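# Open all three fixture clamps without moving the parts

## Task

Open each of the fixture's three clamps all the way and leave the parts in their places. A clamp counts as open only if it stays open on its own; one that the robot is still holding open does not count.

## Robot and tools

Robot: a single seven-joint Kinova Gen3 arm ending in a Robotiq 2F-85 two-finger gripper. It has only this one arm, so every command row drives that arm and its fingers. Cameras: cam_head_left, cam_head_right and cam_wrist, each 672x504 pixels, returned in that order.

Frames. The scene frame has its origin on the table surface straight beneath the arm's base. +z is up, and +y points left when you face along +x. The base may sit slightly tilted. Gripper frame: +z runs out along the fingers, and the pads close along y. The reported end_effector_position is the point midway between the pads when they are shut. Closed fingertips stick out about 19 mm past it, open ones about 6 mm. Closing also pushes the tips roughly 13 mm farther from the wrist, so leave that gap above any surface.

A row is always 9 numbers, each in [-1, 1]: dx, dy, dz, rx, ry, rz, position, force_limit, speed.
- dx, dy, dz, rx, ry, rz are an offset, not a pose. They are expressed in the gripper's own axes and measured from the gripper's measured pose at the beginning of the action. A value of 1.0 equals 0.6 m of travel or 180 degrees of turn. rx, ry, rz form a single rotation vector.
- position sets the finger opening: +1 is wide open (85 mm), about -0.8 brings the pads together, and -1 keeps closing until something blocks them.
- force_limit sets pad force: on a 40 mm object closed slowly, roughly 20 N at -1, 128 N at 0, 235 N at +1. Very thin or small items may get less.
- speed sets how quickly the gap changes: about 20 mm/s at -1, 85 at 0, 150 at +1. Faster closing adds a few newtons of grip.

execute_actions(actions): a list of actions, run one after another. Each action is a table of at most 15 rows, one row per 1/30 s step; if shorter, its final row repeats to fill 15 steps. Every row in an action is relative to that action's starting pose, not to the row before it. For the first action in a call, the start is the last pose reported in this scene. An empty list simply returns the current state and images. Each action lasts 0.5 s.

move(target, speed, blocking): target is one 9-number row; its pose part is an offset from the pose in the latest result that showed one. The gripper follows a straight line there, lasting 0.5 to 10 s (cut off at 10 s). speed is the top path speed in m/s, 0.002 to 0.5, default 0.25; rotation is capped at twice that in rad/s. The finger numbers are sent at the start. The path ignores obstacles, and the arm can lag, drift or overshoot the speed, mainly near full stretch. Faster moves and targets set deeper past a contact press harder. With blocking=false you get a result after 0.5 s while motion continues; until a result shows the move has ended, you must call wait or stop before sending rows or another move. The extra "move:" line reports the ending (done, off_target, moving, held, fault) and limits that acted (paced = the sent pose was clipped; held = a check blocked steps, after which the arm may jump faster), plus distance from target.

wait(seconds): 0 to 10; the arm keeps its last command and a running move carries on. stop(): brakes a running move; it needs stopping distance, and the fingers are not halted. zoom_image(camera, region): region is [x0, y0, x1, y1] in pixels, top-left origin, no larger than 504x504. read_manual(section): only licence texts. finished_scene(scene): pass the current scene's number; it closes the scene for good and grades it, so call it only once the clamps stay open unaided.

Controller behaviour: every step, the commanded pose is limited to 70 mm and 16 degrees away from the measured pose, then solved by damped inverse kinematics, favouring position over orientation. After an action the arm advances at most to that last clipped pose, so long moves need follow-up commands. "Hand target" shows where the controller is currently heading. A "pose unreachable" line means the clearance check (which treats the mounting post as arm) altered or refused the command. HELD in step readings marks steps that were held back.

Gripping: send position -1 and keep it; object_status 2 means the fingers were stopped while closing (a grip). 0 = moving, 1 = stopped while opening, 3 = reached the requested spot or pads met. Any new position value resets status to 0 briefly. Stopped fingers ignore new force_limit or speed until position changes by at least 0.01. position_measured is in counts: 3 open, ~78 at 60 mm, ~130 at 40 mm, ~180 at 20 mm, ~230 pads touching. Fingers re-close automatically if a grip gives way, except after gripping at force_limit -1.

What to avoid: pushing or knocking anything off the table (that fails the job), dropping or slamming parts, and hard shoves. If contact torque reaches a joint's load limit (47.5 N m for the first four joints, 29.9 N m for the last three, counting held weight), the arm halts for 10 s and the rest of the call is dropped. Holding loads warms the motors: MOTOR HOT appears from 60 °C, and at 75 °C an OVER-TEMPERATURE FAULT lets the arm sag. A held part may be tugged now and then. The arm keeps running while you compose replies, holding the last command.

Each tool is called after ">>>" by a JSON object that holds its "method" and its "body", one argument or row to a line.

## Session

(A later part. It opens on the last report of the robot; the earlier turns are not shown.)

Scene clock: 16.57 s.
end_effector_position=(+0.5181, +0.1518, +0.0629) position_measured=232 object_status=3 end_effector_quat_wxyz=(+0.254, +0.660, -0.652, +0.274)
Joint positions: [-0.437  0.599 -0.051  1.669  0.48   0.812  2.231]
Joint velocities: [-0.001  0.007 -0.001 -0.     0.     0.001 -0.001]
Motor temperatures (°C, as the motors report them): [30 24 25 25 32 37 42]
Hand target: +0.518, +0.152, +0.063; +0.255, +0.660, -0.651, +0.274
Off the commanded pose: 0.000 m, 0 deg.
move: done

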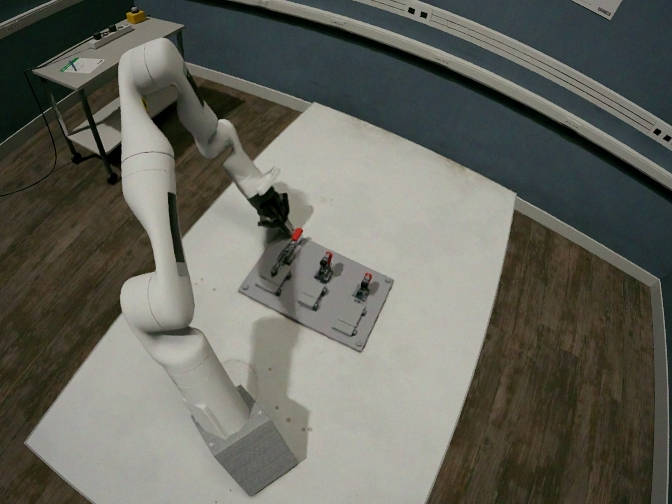

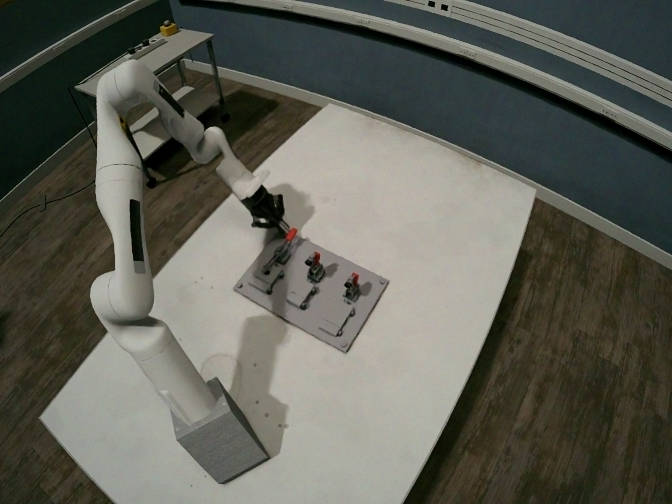

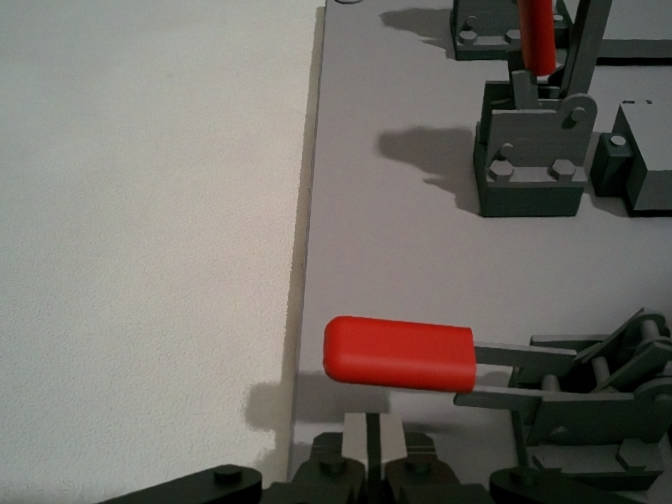

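>>> {"method": "move", "body": {
  "target": [0.004,0.012,0.057,0,0,0,-1,0,1],
  "speed": 0.05
}}

>>> {"method": "move", "body": {
  "target": [0.042,0.012,-0.03,0,0,0,-1,0,1],
  "speed": 0.04
}}

Scene clock: 17.63 s.
end_effector_position=(+0.5121, +0.1263, +0.0400) position_measured=232 object_status=3 end_effector_quat_wxyz=(+0.254, +0.660, -0.652, +0.274)
Joint positions: [-0.432  0.649 -0.03   1.712  0.512  0.719  2.199]
Joint velocities: [ 0.     0.002 -0.001  0.    -0.    -0.001 -0.001]
Motor temperatures (°C, as the motors report them): [30 24 25 25 32 37 42]
Hand target: +0.512, +0.126, +0.040; +0.254, +0.660, -0.652, +0.274
Off the commanded pose: 0.000 m, 0 deg.
move: done

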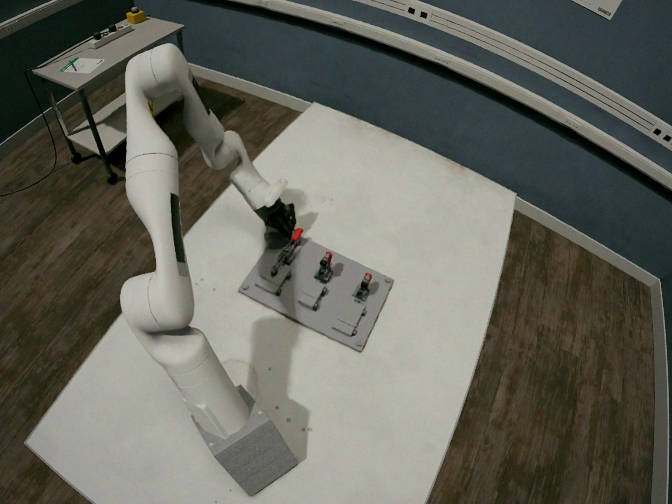

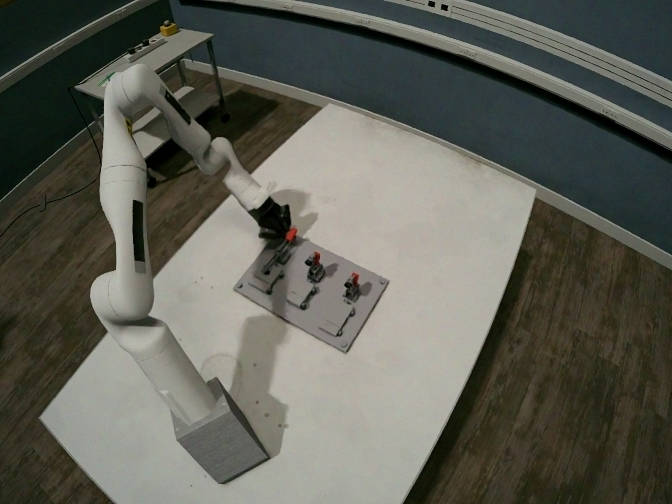

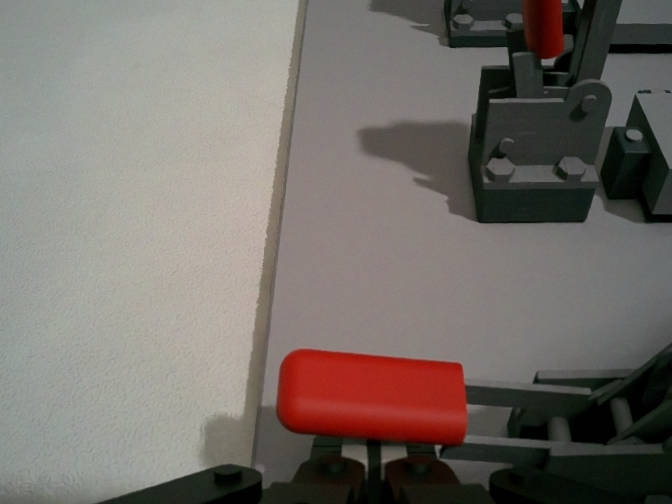

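Scene clock: 18.70 s.
end_effector_position=(+0.5048, +0.1223, +0.0692) position_measured=232 object_status=3 end_effector_quat_wxyz=(+0.253, +0.661, -0.651, +0.273)
Joint positions: [-0.404  0.579 -0.036  1.767  0.505  0.721  2.23 ]
Joint velocities: [ 0.001 -0.003  0.002  0.001 -0.001 -0.001  0.001]
Motor temperatures (°C, as the motors report them): [30 24 25 25 32 37 42]
Hand target: +0.504, +0.120, +0.070; +0.254, +0.660, -0.652, +0.274
Off the commanded pose: 0.002 m, 0 deg.
move: done

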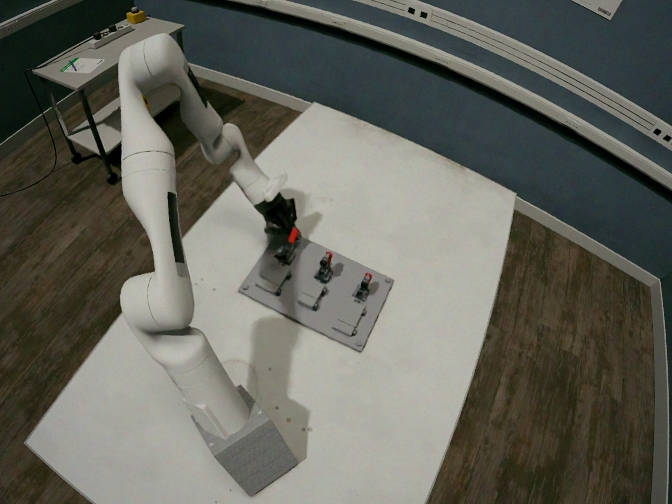

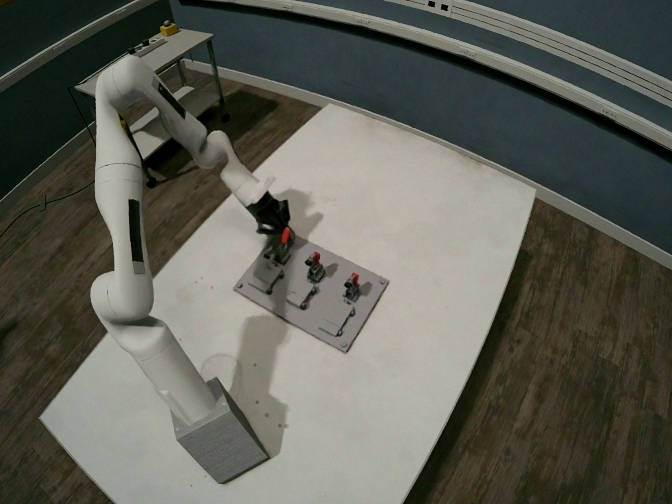

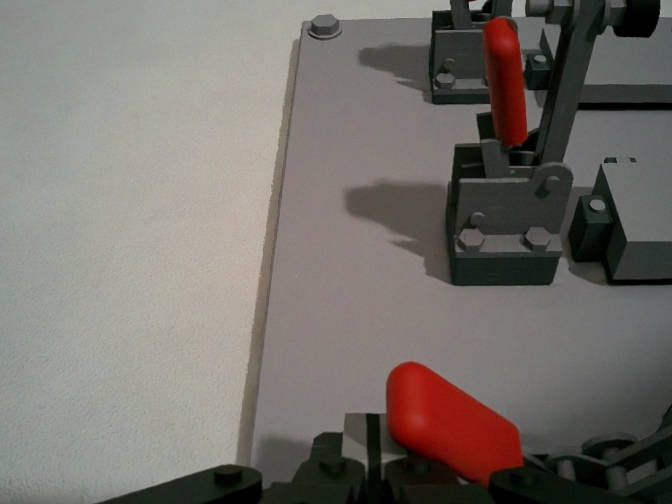

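>>> {"method": "move", "body": {
  "target": [0.014,0.045,0.006,0,0,0,-1,0,1],
  "speed": 0.035
}}

>>> {"method": "move", "body": {
  "target": [0,-0.04,-0.07,0,0,0,-1,0,1],
  "speed": 0.1
}}

Scene clock: 19.83 s.
end_effector_position=(+0.4839, +0.1175, +0.0714) position_measured=232 object_status=3 end_effector_quat_wxyz=(+0.245, +0.664, -0.651, +0.275)
Joint positions: [-0.429  0.547 -0.017  1.861  0.535  0.651  2.177]
Joint velocities: [-0.    -0.003 -0.     0.001  0.001 -0.    -0.002]
Motor temperatures (°C, as the motors report them): [30 24 25 25 32 37 42]
Hand target: +0.478, +0.113, +0.072; +0.253, +0.661, -0.651, +0.273
Off the commanded pose: 0.007 m, 1 deg.
move: off_target

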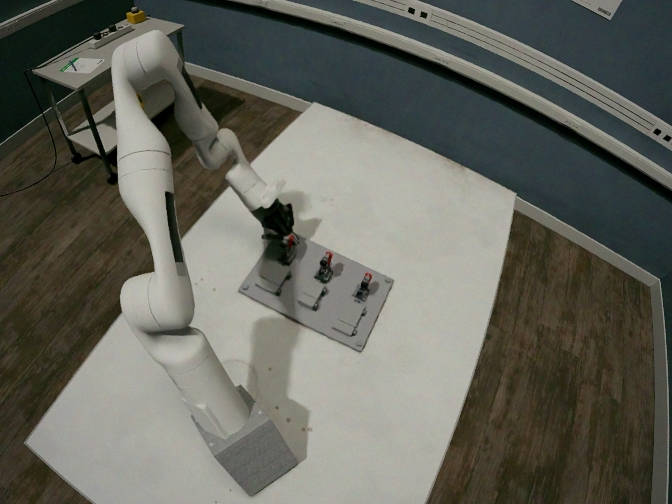

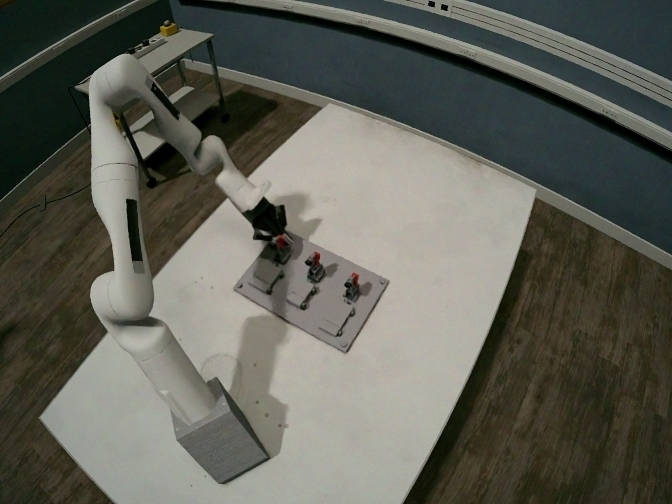

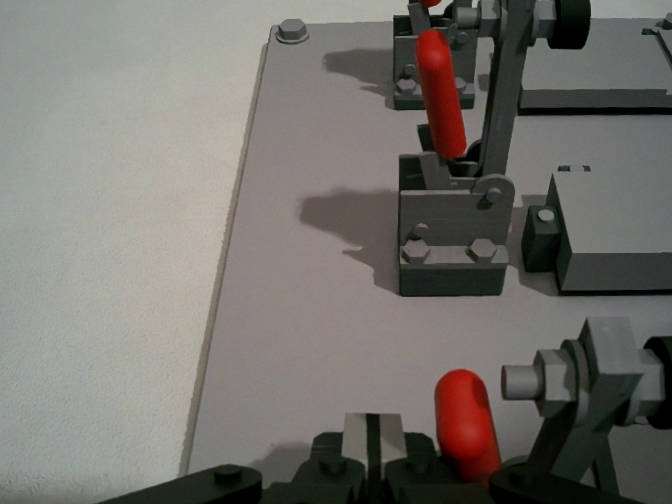

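Scene clock: 20.60 s.
end_effector_position=(+0.5058, +0.1471, +0.1026) position_measured=232 object_status=3 end_effector_quat_wxyz=(+0.245, +0.664, -0.651, +0.274)
Joint positions: [-0.406  0.494 -0.054  1.76   0.474  0.796  2.265]
Joint velocities: [ 0.001 -0.002  0.002 -0.001 -0.001 -0.     0.002]
Motor temperatures (°C, as the motors report them): [30 24 25 25 32 37 42]
Hand target: +0.506, +0.147, +0.103; +0.245, +0.664, -0.651, +0.275
Off the commanded pose: 0.000 m, 0 deg.
move: done

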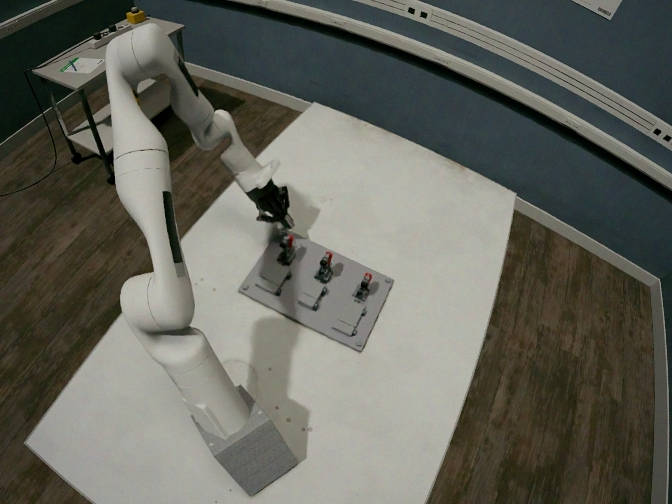

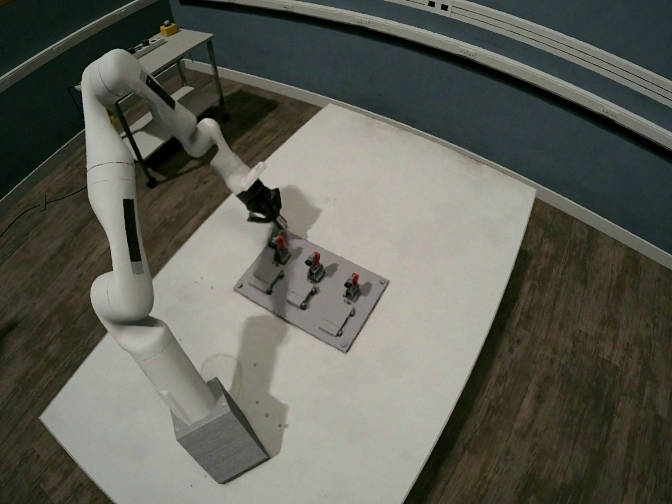

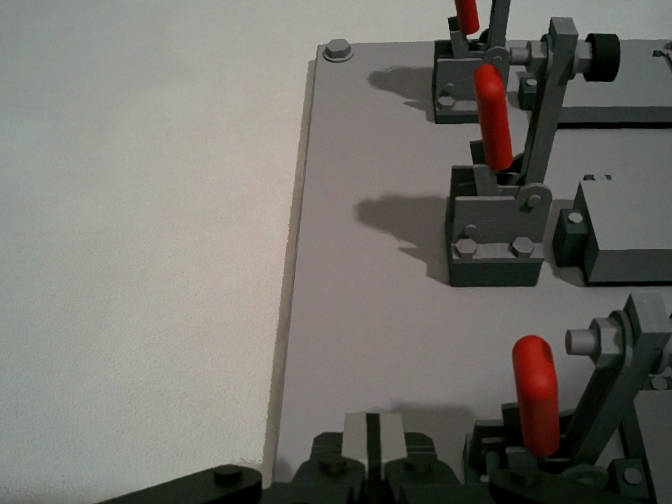

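>>> {"method": "finished_scene", "body": {
  "scene": 2
}}

The scene is finished: the task was done.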